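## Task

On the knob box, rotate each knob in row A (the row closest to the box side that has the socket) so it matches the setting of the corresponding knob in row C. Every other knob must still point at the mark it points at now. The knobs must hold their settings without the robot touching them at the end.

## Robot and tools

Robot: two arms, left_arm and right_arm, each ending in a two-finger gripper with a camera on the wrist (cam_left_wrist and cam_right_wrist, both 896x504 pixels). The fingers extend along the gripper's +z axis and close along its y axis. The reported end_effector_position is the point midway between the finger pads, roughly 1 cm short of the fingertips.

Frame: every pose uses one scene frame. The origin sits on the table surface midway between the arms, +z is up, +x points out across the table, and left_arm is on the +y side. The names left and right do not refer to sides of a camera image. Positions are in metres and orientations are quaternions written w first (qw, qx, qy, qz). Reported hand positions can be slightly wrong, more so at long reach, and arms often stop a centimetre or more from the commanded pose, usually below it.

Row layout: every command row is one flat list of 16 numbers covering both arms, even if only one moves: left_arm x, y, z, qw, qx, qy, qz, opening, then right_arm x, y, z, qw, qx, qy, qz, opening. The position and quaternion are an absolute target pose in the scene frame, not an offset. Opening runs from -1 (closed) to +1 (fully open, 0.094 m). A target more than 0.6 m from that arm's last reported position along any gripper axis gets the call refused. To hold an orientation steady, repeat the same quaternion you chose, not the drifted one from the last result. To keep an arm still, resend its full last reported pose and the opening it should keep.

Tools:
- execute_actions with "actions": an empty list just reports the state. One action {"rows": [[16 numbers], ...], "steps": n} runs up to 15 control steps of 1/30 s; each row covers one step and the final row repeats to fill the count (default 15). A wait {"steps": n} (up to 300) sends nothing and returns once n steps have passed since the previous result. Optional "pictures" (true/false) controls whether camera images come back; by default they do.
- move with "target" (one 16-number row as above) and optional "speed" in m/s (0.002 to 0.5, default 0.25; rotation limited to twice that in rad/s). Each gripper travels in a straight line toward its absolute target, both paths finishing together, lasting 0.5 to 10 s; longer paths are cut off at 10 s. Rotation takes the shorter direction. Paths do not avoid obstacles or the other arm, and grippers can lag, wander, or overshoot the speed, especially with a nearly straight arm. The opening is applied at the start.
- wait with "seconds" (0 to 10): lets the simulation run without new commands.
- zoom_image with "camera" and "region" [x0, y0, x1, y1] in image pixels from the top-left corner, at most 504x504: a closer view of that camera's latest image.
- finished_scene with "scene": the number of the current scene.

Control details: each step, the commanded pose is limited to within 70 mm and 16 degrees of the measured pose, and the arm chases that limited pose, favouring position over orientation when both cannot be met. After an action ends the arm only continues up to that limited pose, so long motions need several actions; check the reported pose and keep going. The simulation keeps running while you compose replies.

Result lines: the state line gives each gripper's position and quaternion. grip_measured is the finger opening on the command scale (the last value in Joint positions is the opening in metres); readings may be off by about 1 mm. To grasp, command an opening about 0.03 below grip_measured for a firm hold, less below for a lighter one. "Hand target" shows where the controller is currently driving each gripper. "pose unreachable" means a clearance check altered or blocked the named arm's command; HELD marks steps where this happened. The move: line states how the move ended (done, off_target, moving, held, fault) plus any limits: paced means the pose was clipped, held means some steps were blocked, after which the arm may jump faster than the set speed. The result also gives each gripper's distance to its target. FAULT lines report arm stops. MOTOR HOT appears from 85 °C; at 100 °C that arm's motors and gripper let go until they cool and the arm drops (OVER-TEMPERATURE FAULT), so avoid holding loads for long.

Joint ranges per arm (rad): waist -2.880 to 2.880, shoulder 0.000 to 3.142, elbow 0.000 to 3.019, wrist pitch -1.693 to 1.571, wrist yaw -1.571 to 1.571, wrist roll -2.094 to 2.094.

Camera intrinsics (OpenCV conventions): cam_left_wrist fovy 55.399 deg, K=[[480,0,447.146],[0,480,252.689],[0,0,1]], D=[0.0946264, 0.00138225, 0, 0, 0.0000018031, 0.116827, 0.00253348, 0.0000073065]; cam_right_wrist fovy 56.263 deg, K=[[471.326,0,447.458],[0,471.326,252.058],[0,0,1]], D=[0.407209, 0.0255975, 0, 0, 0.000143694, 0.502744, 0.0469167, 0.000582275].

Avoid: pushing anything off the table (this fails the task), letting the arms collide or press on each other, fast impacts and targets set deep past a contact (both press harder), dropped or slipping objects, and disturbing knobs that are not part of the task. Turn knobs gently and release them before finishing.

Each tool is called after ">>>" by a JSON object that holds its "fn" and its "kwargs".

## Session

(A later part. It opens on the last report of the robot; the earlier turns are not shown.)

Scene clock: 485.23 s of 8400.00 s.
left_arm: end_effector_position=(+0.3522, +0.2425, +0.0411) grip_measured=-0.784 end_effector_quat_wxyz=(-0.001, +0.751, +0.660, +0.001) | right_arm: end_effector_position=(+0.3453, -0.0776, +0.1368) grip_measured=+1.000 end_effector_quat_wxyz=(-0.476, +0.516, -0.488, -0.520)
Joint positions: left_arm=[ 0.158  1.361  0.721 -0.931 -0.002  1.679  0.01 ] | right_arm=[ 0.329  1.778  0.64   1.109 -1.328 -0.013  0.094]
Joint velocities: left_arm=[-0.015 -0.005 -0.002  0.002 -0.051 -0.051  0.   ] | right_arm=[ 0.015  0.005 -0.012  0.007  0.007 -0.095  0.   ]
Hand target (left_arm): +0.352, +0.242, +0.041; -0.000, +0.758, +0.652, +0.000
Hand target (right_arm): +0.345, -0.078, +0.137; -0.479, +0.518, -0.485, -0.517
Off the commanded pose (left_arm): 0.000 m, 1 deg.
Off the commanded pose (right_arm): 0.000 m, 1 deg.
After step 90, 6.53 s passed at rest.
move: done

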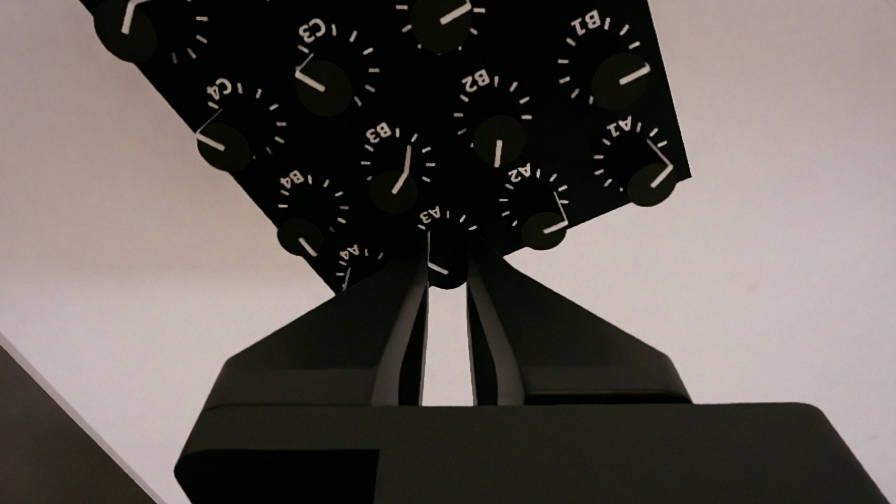

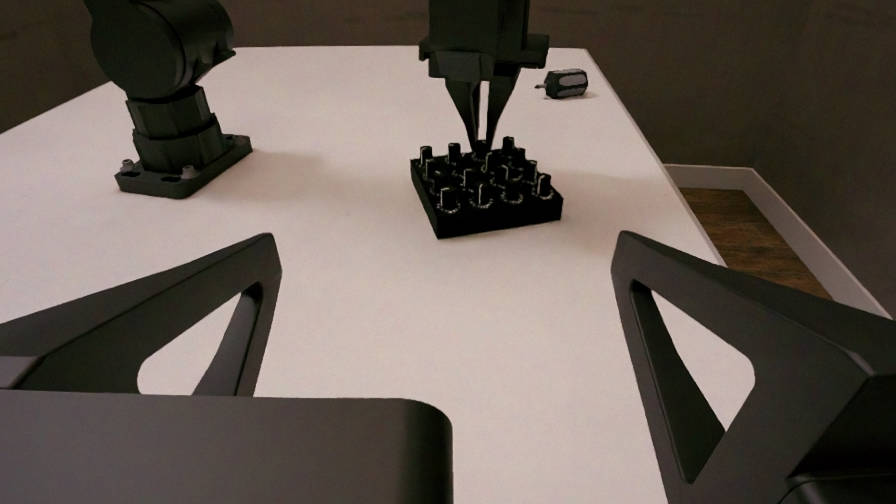

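>>> {"fn": "move", "kwargs": {"target": [0.3637, 0.2423, 0.0835, 0.0343, 0.750, 0.659, 0.0391, -0.5, 0.3453, -0.0776, 0.1372, -0.479, 0.518, -0.485, -0.517, 1.0], "speed": 0.04}}

Scene clock: 539.70 s of 8400.00 s.
left_arm: end_effector_position=(+0.3525, +0.2425, +0.0704) grip_measured=-0.501 end_effector_quat_wxyz=(+0.023, +0.751, +0.659, +0.027) | right_arm: end_effector_position=(+0.3453, -0.0776, +0.1368) grip_measured=+1.000 end_effector_quat_wxyz=(-0.476, +0.516, -0.488, -0.520)
Joint positions: left_arm=[ 0.158  1.261  0.721 -0.96  -0.002  1.681  0.023] | right_arm=[ 0.329  1.778  0.64   1.109 -1.328 -0.013  0.094]
Joint velocities: left_arm=[ 0.005 -0.015  0.002 -0.007  0.037  0.022  0.   ] | right_arm=[-0.015 -0.015 -0.017 -0.007 -0.007 -0.037  0.   ]
Hand target (left_arm): +0.363, +0.242, +0.084; +0.035, +0.750, +0.659, +0.039
Hand target (right_arm): +0.345, -0.078, +0.137; -0.479, +0.518, -0.485, -0.517
Off the commanded pose (left_arm): 0.017 m, 2 deg.
Off the commanded pose (right_arm): 0.000 m, 1 deg.
After step 90, 49.90 s passed at rest.
move: off_target (left_arm)

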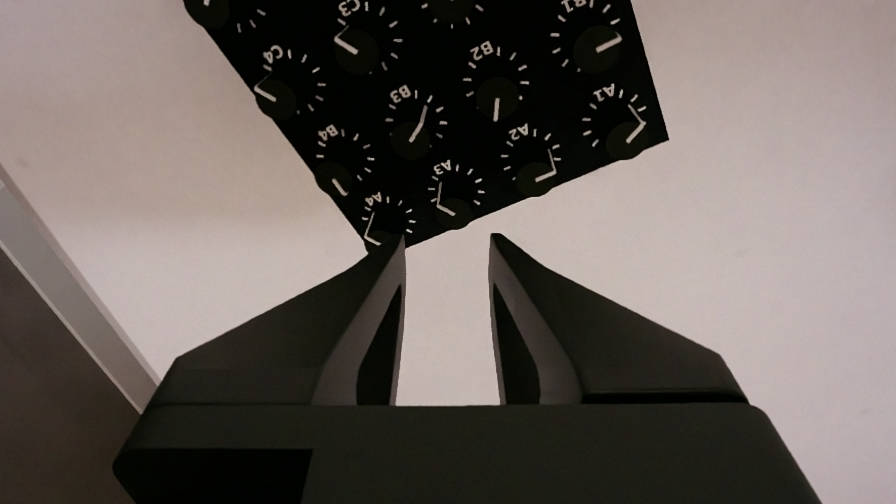

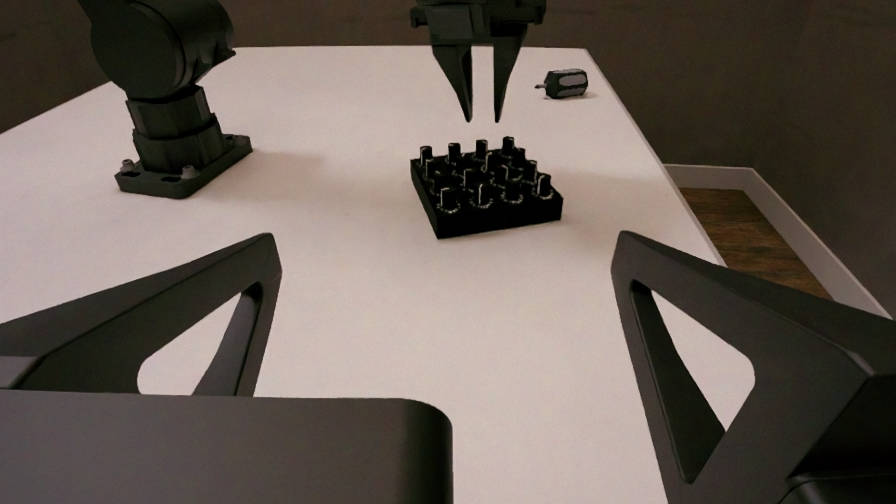

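>>> {"fn": "move", "kwargs": {"target": [0.3025, 0.221, 0.066, 0.0, 0.2079, 0.9781, 0.0, -0.5, 0.3453, -0.0776, 0.1372, -0.479, 0.518, -0.485, -0.517, 1.0], "speed": 0.4}}

Scene clock: 567.97 s of 8400.00 s.
left_arm: end_effector_position=(+0.3056, +0.2227, +0.0642) grip_measured=-0.501 end_effector_quat_wxyz=(-0.001, +0.213, +0.977, -0.001) | right_arm: end_effector_position=(+0.3453, -0.0776, +0.1368) grip_measured=+1.000 end_effector_quat_wxyz=(-0.476, +0.516, -0.488, -0.520)
Joint positions: left_arm=[ 0.084  1.189  0.646 -1.03   0.002  0.335  0.023] | right_arm=[ 0.329  1.778  0.64   1.109 -1.328 -0.013  0.094]
Joint velocities: left_arm=[ 0.005  0.005  0.007 -0.012 -0.051 -0.051 -0.   ] | right_arm=[-0.015  0.005 -0.002  0.007 -0.095 -0.051  0.   ]
Hand target (left_arm): +0.302, +0.221, +0.066; -0.000, +0.208, +0.978, +0.000
Hand target (right_arm): +0.345, -0.078, +0.137; -0.479, +0.518, -0.485, -0.517
Off the commanded pose (left_arm): 0.004 m, 1 deg.
Off the commanded pose (right_arm): 0.000 m, 1 deg.
After step 90, 22.97 s passed at rest.
move: done

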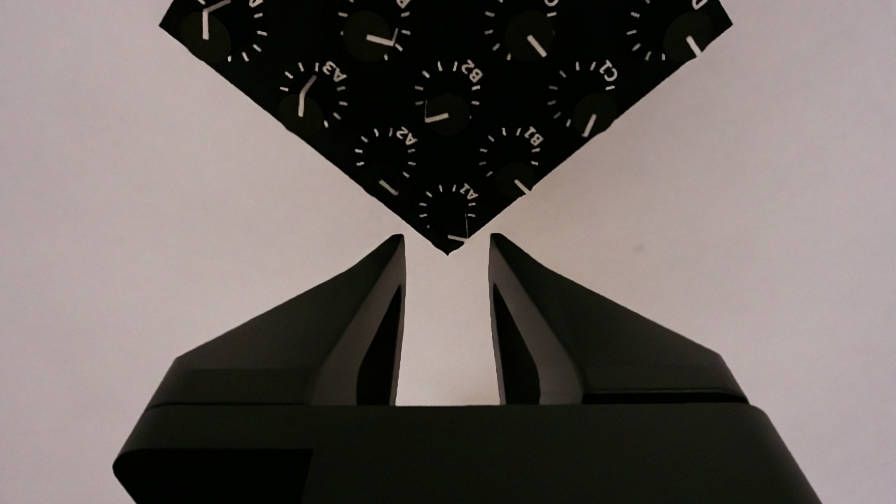

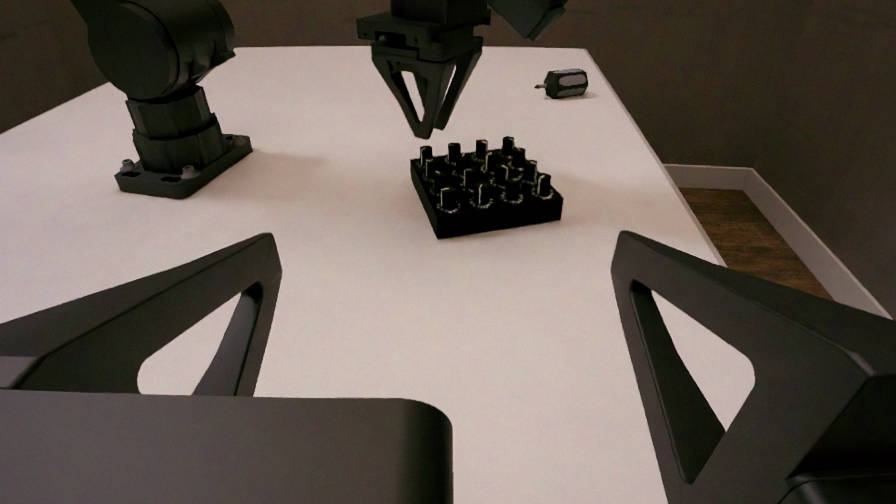

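>>> {"fn": "zoom_image", "kwargs": {"camera": "cam_left_wrist", "region": [340, 90, 560, 280]}}

Region (340, 90, 560, 280) of cam_left_wrist's 896x504 image, scaled by 2.291, with more detail than that image has; it fills the top 435 rows of this view, and the rest is white.

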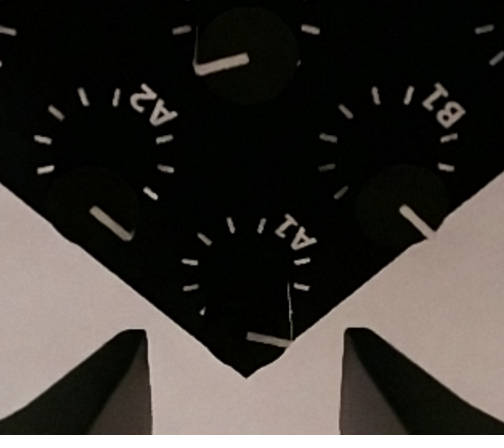

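>>> {"fn": "move", "kwargs": {"target": [0.3011, 0.2265, 0.038, 0.0, 0.213, 0.977, 0.0, -0.5, 0.3453, -0.0776, 0.1372, -0.479, 0.518, -0.485, -0.517, 1.0], "speed": 0.03}}

Scene clock: 588.37 s of 8400.00 s.
left_arm: end_effector_position=(+0.3007, +0.2238, +0.0408) grip_measured=-0.501 end_effector_quat_wxyz=(-0.000, +0.211, +0.978, -0.001) | right_arm: end_effector_position=(+0.3453, -0.0776, +0.1368) grip_measured=+1.000 end_effector_quat_wxyz=(-0.476, +0.516, -0.488, -0.520)
Joint positions: left_arm=[ 0.086  1.22   0.597 -0.948  0.002  0.332  0.023] | right_arm=[ 0.329  1.778  0.64   1.109 -1.328 -0.013  0.094]
Joint velocities: left_arm=[ 0.005  0.015  0.002  0.027 -0.007 -0.066 -0.001] | right_arm=[-0.005 -0.005 -0.012 -0.022  0.007 -0.051  0.   ]
Hand target (left_arm): +0.301, +0.227, +0.038; +0.000, +0.213, +0.977, +0.000
Hand target (right_arm): +0.345, -0.078, +0.137; -0.479, +0.518, -0.485, -0.517
Off the commanded pose (left_arm): 0.004 m, 0 deg.
Off the commanded pose (right_arm): 0.000 m, 1 deg.
After step 90, 16.23 s passed at rest.
move: done

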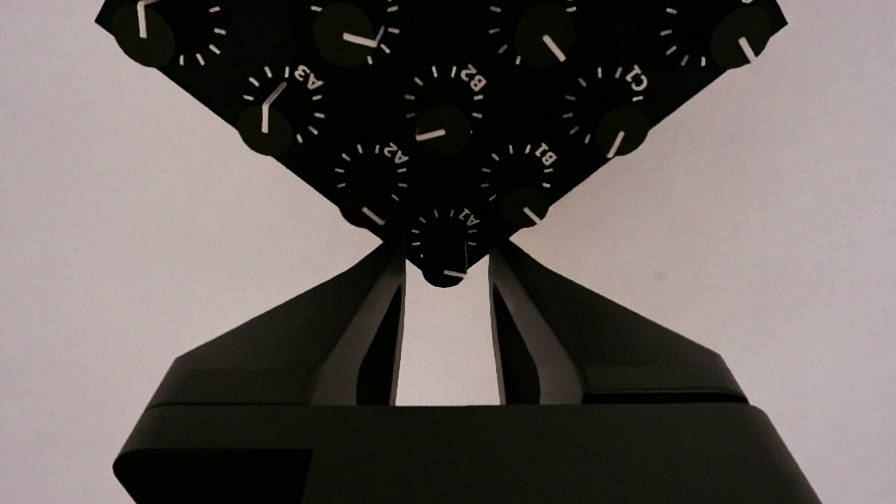

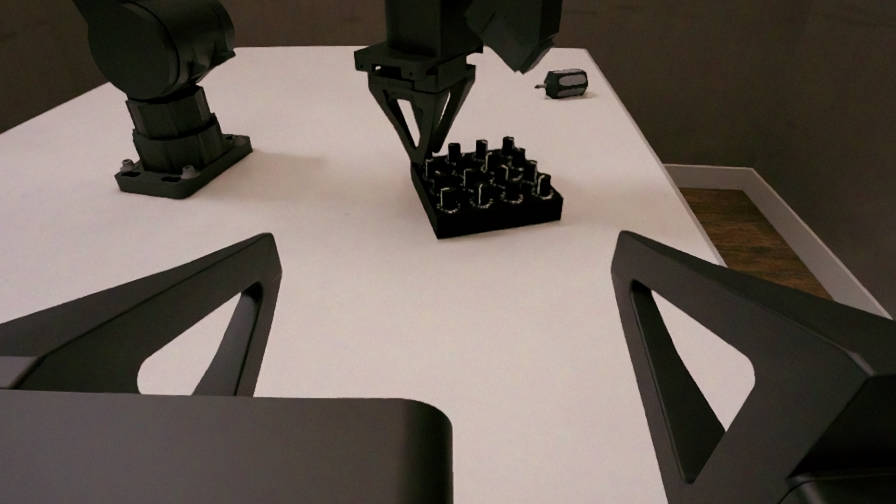

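>>> {"fn": "execute_actions", "kwargs": {"actions": [{"rows": [[0.3007,0.2258,0.0408,0,0.211,0.9775,0,-0.56,0.3453,-0.0776,0.1372,-0.479,0.518,-0.485,-0.517,1.0],[0.3007,0.2258,0.0408,0,0.211,0.9775,0,-0.61,0.3453,-0.0776,0.1372,-0.479,0.518,-0.485,-0.517,1.0],[0.3007,0.2258,0.0408,0,0.211,0.9775,0,-0.65,0.3453,-0.0776,0.1372,-0.479,0.518,-0.485,-0.517,1.0],[0.3007,0.2258,0.0408,0,0.211,0.9775,0,-0.68,0.3453,-0.0776,0.1372,-0.479,0.518,-0.485,-0.517,1.0],[0.3007,0.2258,0.0408,0,0.211,0.9775,0,-0.70,0.3453,-0.0776,0.1372,-0.479,0.518,-0.485,-0.517,1.0],[0.3007,0.2258,0.0408,0,0.211,0.9775,0,-0.715,0.3453,-0.0776,0.1372,-0.479,0.518,-0.485,-0.517,1.0],[0.3007,0.2258,0.0408,0,0.211,0.9775,0,-0.73,0.3453,-0.0776,0.1372,-0.479,0.518,-0.485,-0.517,1.0],[0.3007,0.2258,0.0408,0,0.211,0.9775,0,-0.74,0.3453,-0.0776,0.1372,-0.479,0.518,-0.485,-0.517,1.0],[0.3007,0.2258,0.0408,0,0.211,0.9775,0,-0.75,0.3453,-0.0776,0.1372,-0.479,0.518,-0.485,-0.517,1.0],[0.3007,0.2258,0.0408,0,0.211,0.9775,0,-0.76,0.3453,-0.0776,0.1372,-0.479,0.518,-0.485,-0.517,1.0],[0.3007,0.2258,0.0408,0,0.211,0.9775,0,-0.77,0.3453,-0.0776,0.1372,-0.479,0.518,-0.485,-0.517,1.0],[0.3007,0.2258,0.0408,0,0.211,0.9775,0,-0.78,0.3453,-0.0776,0.1372,-0.479,0.518,-0.485,-0.517,1.0],[0.3007,0.2258,0.0408,0,0.211,0.9775,0,-0.79,0.3453,-0.0776,0.1372,-0.479,0.518,-0.485,-0.517,1.0],[0.3007,0.2258,0.0408,0,0.211,0.9775,0,-0.795,0.3453,-0.0776,0.1372,-0.479,0.518,-0.485,-0.517,1.0]], "steps": 15}]}}

Scene clock: 603.47 s of 8400.00 s.
left_arm: end_effector_position=(+0.3008, +0.2240, +0.0408) grip_measured=-0.783 end_effector_quat_wxyz=(-0.000, +0.211, +0.978, -0.000) | right_arm: end_effector_position=(+0.3453, -0.0776, +0.1368) grip_measured=+1.000 end_effector_quat_wxyz=(-0.476, +0.516, -0.488, -0.520)
Joint positions: left_arm=[ 0.086  1.22   0.597 -0.948  0.     0.332  0.01 ] | right_arm=[ 0.329  1.778  0.64   1.109 -1.328 -0.013  0.094]
Joint velocities: left_arm=[ 0.005 -0.005 -0.002 -0.012 -0.037  0.022 -0.001] | right_arm=[-0.015  0.015  0.012  0.002 -0.007 -0.007  0.   ]
Hand target (left_arm): +0.301, +0.226, +0.041; +0.000, +0.211, +0.977, -0.000
Hand target (right_arm): +0.345, -0.078, +0.137; -0.479, +0.518, -0.485, -0.517
Off the commanded pose (left_arm): 0.002 m, 0 deg.
Off the commanded pose (right_arm): 0.000 m, 1 deg.
Steps of this call (steps 1 to 90: nothing new was sent; then 11.60 s passed at rest; steps 91 to 105: all 15 steps of this action). Readings (end_effector_position):
91: left_arm (+0.3008, +0.2238, +0.0408) | right_arm (+0.3453, -0.0776, +0.1368)
92: left_arm (+0.3008, +0.2238, +0.0408) | right_arm (+0.3453, -0.0776, +0.1368)
94: left_arm (+0.3008, +0.2238, +0.0408) | right_arm (+0.3453, -0.0776, +0.1368)
98: left_arm (+0.3008, +0.2240, +0.0408) | right_arm (+0.3453, -0.0776, +0.1368)
105: the state above

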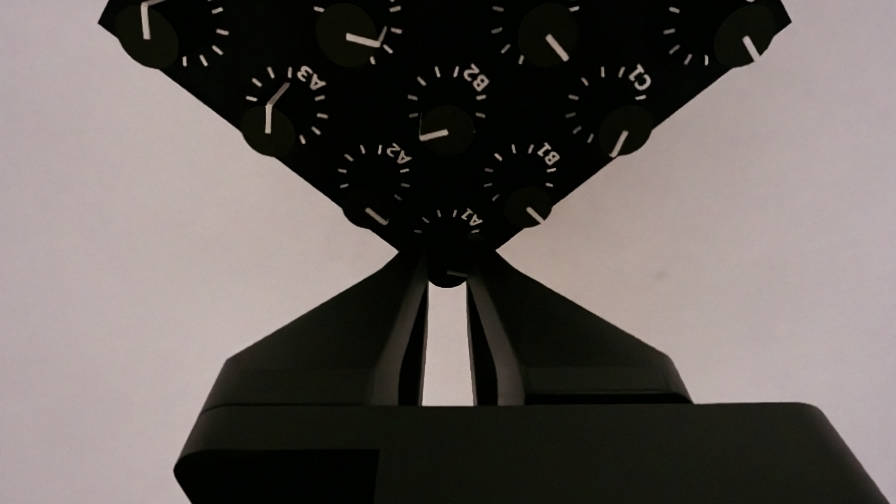

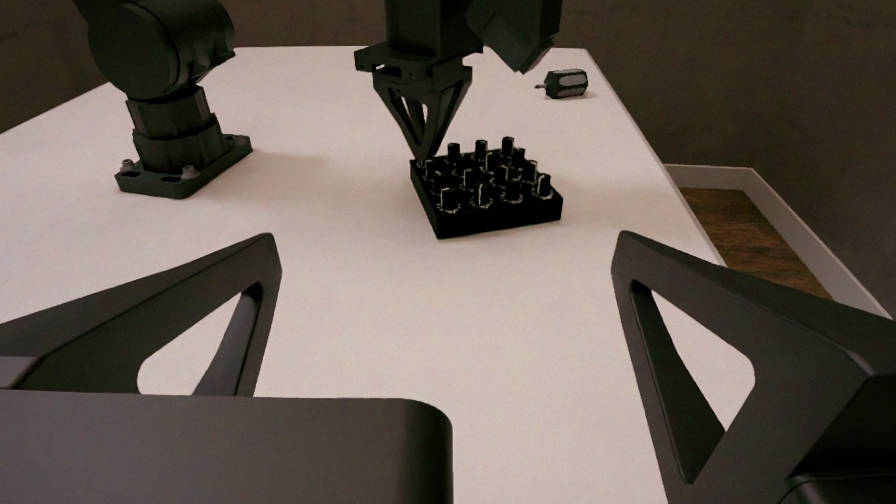

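>>> {"fn": "move", "kwargs": {"target": [0.3008, 0.224, 0.0408, 0.0, 0.846, 0.5332, 0.0, -0.795, 0.3453, -0.0776, 0.1372, -0.479, 0.518, -0.485, -0.517, 1.0], "speed": 0.4}}

Scene clock: 611.67 s of 8400.00 s.
left_arm: end_effector_position=(+0.3009, +0.2247, +0.0408) grip_measured=-0.783 end_effector_quat_wxyz=(-0.002, +0.840, +0.543, +0.001) | right_arm: end_effector_position=(+0.3453, -0.0776, +0.1368) grip_measured=+1.000 end_effector_quat_wxyz=(-0.476, +0.516, -0.488, -0.520)
Joint positions: left_arm=[ 0.086  1.22   0.597 -0.948 -0.004  1.902  0.01 ] | right_arm=[ 0.329  1.778  0.64   1.109 -1.328 -0.013  0.094]
Joint velocities: left_arm=[ 0.005 -0.015  0.002  0.002  0.007 -0.066 -0.   ] | right_arm=[ 0.005 -0.005  0.002 -0.007  0.051 -0.037  0.   ]
Hand target (left_arm): +0.301, +0.224, +0.041; -0.000, +0.846, +0.533, +0.000
Hand target (right_arm): +0.345, -0.078, +0.137; -0.479, +0.518, -0.485, -0.517
Off the commanded pose (left_arm): 0.001 m, 1 deg.
Off the commanded pose (right_arm): 0.000 m, 1 deg.
After step 90, 2.53 s passed at rest.
move: done

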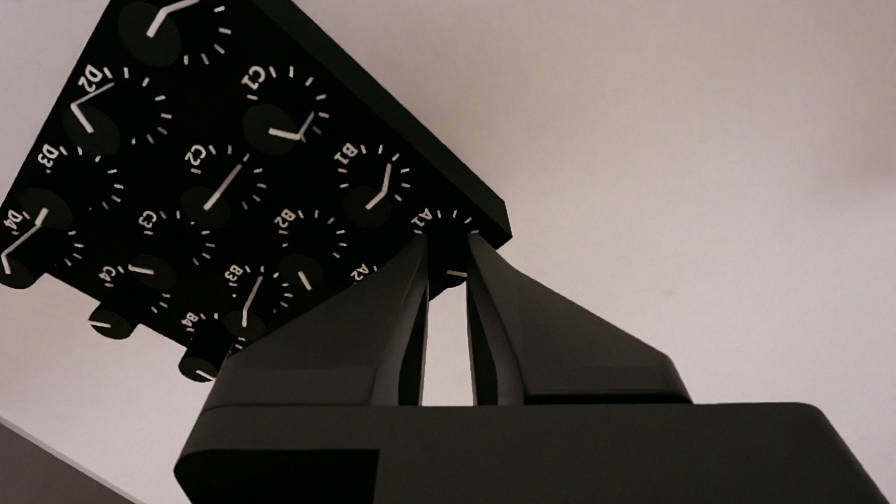

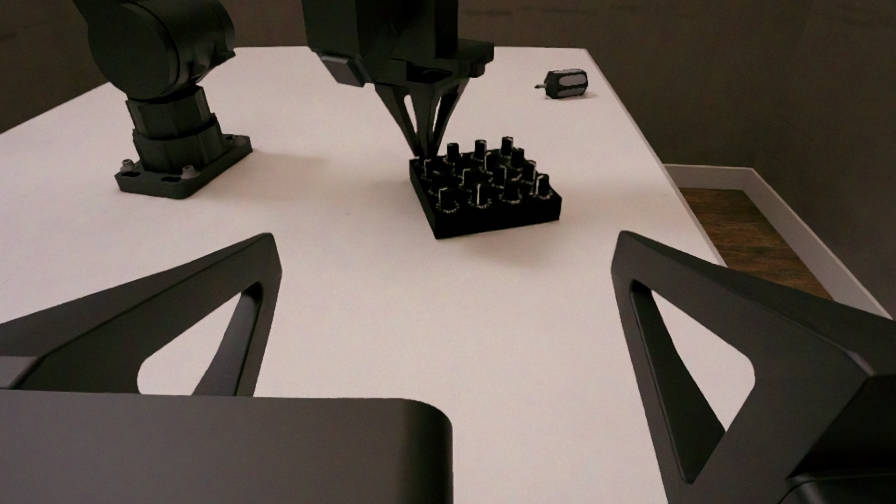

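>>> {"fn": "move", "kwargs": {"target": [0.3092, 0.2239, 0.0811, 0.0356, 0.8386, 0.5421, 0.0452, -0.5, 0.3453, -0.0776, 0.1372, -0.479, 0.518, -0.485, -0.517, 1.0], "speed": 0.04}}

Scene clock: 627.20 s of 8400.00 s.
left_arm: end_effector_position=(+0.3014, +0.2242, +0.0716) grip_measured=-0.501 end_effector_quat_wxyz=(+0.028, +0.840, +0.541, +0.036) | right_arm: end_effector_position=(+0.3453, -0.0776, +0.1368) grip_measured=+1.000 end_effector_quat_wxyz=(-0.476, +0.516, -0.488, -0.520)
Joint positions: left_arm=[ 0.086  1.092  0.597 -0.984 -0.001  1.905  0.023] | right_arm=[ 0.329  1.778  0.64   1.109 -1.328 -0.013  0.094]
Joint velocities: left_arm=[-0.005  0.005 -0.002  0.007  0.051 -0.022 -0.001] | right_arm=[-0.005  0.005 -0.002  0.012  0.022 -0.051  0.   ]
Hand target (left_arm): +0.309, +0.224, +0.081; +0.036, +0.838, +0.542, +0.045
Hand target (right_arm): +0.345, -0.078, +0.137; -0.479, +0.518, -0.485, -0.517
Off the commanded pose (left_arm): 0.012 m, 1 deg.
Off the commanded pose (right_arm): 0.000 m, 1 deg.
After step 90, 10.83 s passed at rest.
move: off_target (left_arm)

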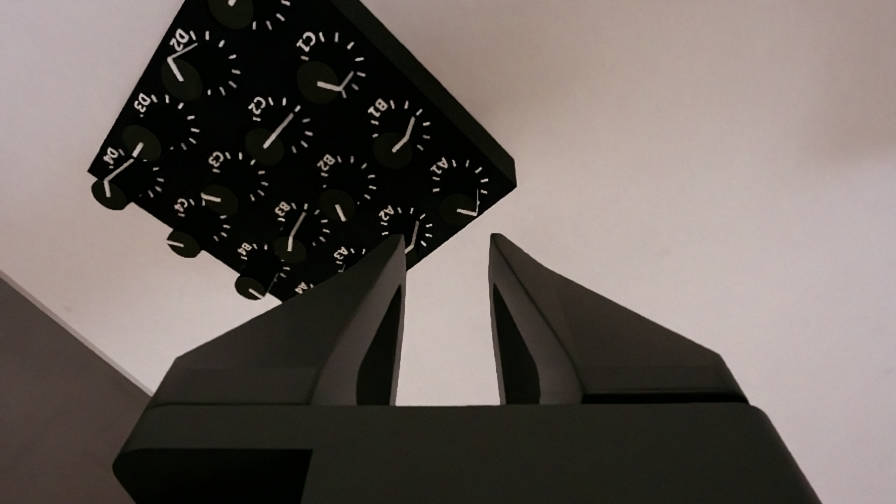

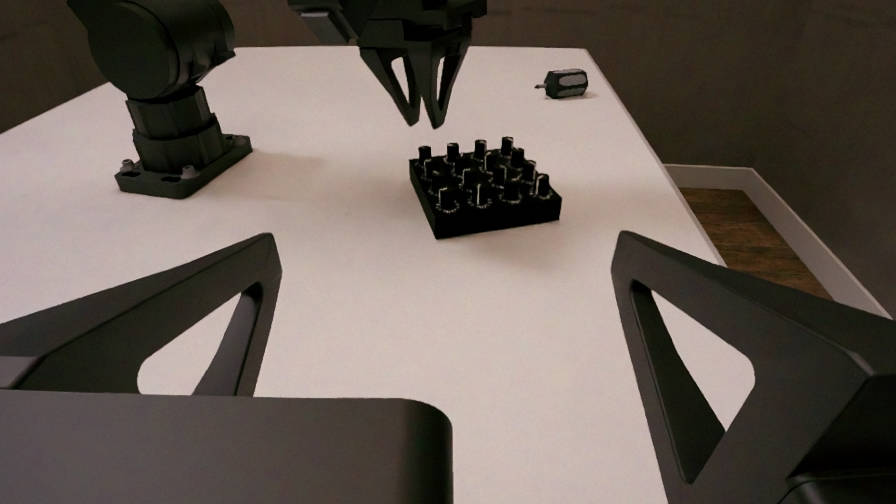

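>>> {"fn": "zoom_image", "kwargs": {"camera": "cam_left_wrist", "region": [280, 20, 530, 270]}}

>>> {"fn": "zoom_image", "kwargs": {"camera": "cam_left_wrist", "region": [415, 145, 515, 245]}}

Region (280, 20, 530, 270) of cam_left_wrist's 896x504 image, scaled by 2.016, with more detail than that image has.

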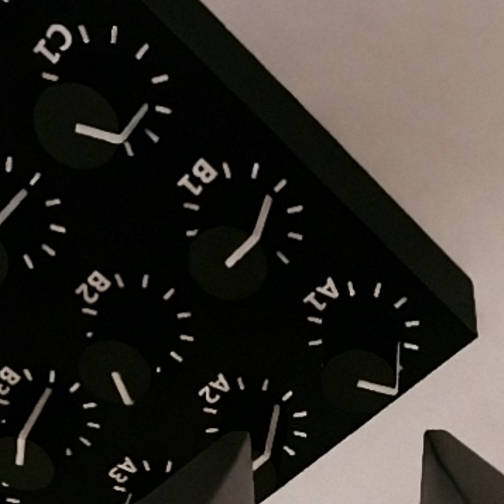

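Region (415, 145, 515, 245) of cam_left_wrist's 896x504 image, scaled by 5.040, with more detail than that image has.

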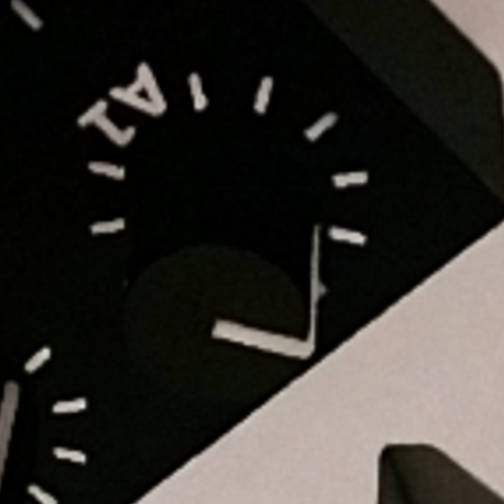

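>>> {"fn": "move", "kwargs": {"target": [0.352, 0.168, 0.155, 0.0, 0.84, 0.5425, 0.0, 1.0, 0.3453, -0.0776, 0.1372, -0.479, 0.518, -0.485, -0.517, 1.0], "speed": 0.2}}

Scene clock: 646.73 s of 8400.00 s.
left_arm: end_effector_position=(+0.3375, +0.1729, +0.1397) grip_measured=+1.000 end_effector_quat_wxyz=(-0.012, +0.844, +0.537, -0.010) | right_arm: end_effector_position=(+0.3453, -0.0776, +0.1368) grip_measured=+1.000 end_effector_quat_wxyz=(-0.476, +0.516, -0.488, -0.520)
Joint positions: left_arm=[-0.068  1.224  0.892 -1.27  -0.001  1.762  0.094] | right_arm=[ 0.329  1.778  0.64   1.109 -1.328 -0.013  0.094]
Joint velocities: left_arm=[-0.015  0.005 -0.002 -0.002 -0.007  0.007  0.   ] | right_arm=[-0.015  0.005  0.002 -0.007 -0.007 -0.066  0.   ]
Hand target (left_arm): +0.351, +0.168, +0.155; +0.000, +0.840, +0.542, +0.000
Hand target (right_arm): +0.345, -0.078, +0.137; -0.479, +0.518, -0.485, -0.517
Off the commanded pose (left_arm): 0.022 m, 2 deg.
Off the commanded pose (right_arm): 0.000 m, 1 deg.
After step 90, 15.47 s passed at rest.
move: off_target (left_arm)

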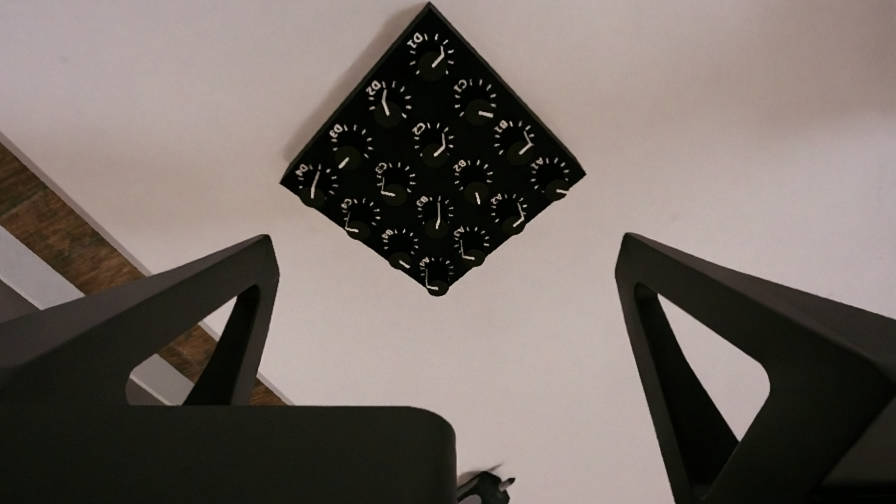

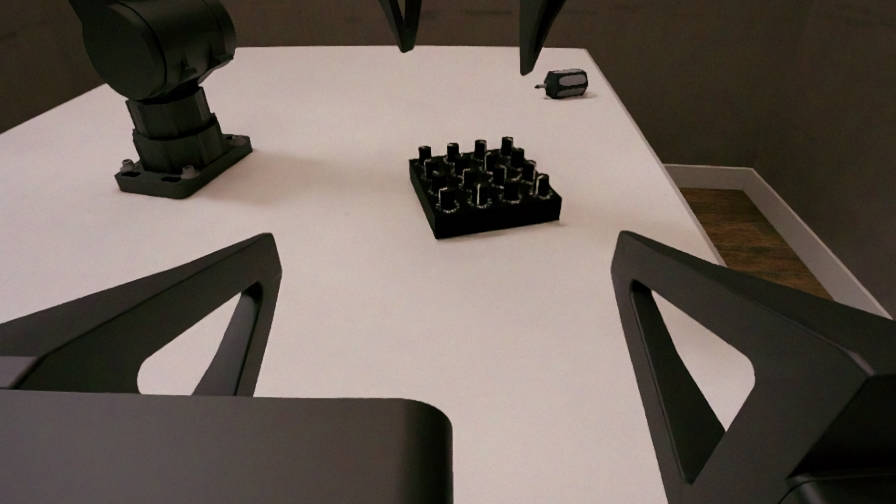

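>>> {"fn": "zoom_image", "kwargs": {"camera": "cam_left_wrist", "region": [330, 140, 590, 305]}}

>>> {"fn": "zoom_image", "kwargs": {"camera": "cam_left_wrist", "region": [405, 185, 535, 305]}}

>>> {"fn": "zoom_image", "kwargs": {"camera": "cam_left_wrist", "region": [275, 0, 590, 300]}}

Region (330, 140, 590, 305) of cam_left_wrist's 896x504 image, scaled by 1.938, with more detail than that image has; it fills the top 320 rows of this view, and the rest is white.

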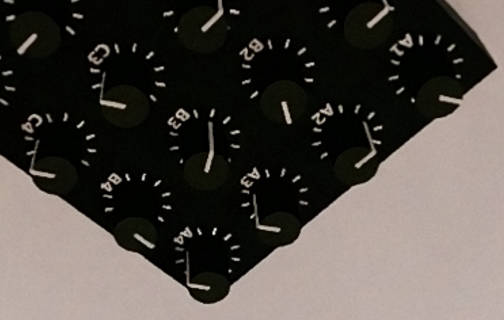

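Region (405, 185, 535, 305) of cam_left_wrist's 896x504 image, scaled by 3.877, with more detail than that image has; it fills the top 465 rows of this view, and the rest is white.

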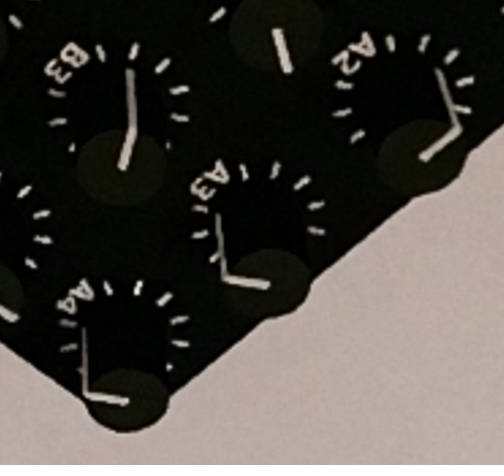

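Region (275, 0, 590, 300) of cam_left_wrist's 896x504 image, scaled by 1.600, with more detail than that image has; it fills the top 480 rows of this view, and the rest is white.

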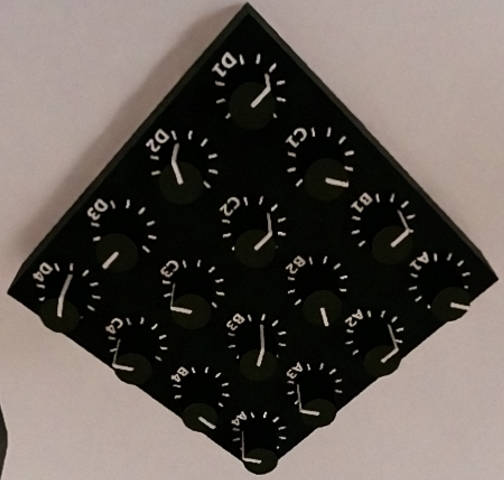

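Row A now matches row C (4, 2, 10, 10), and the other knobs are where they started.

>>> {"fn": "finished_scene", "kwargs": {"scene": 1}}

The scene is finished: the task was done.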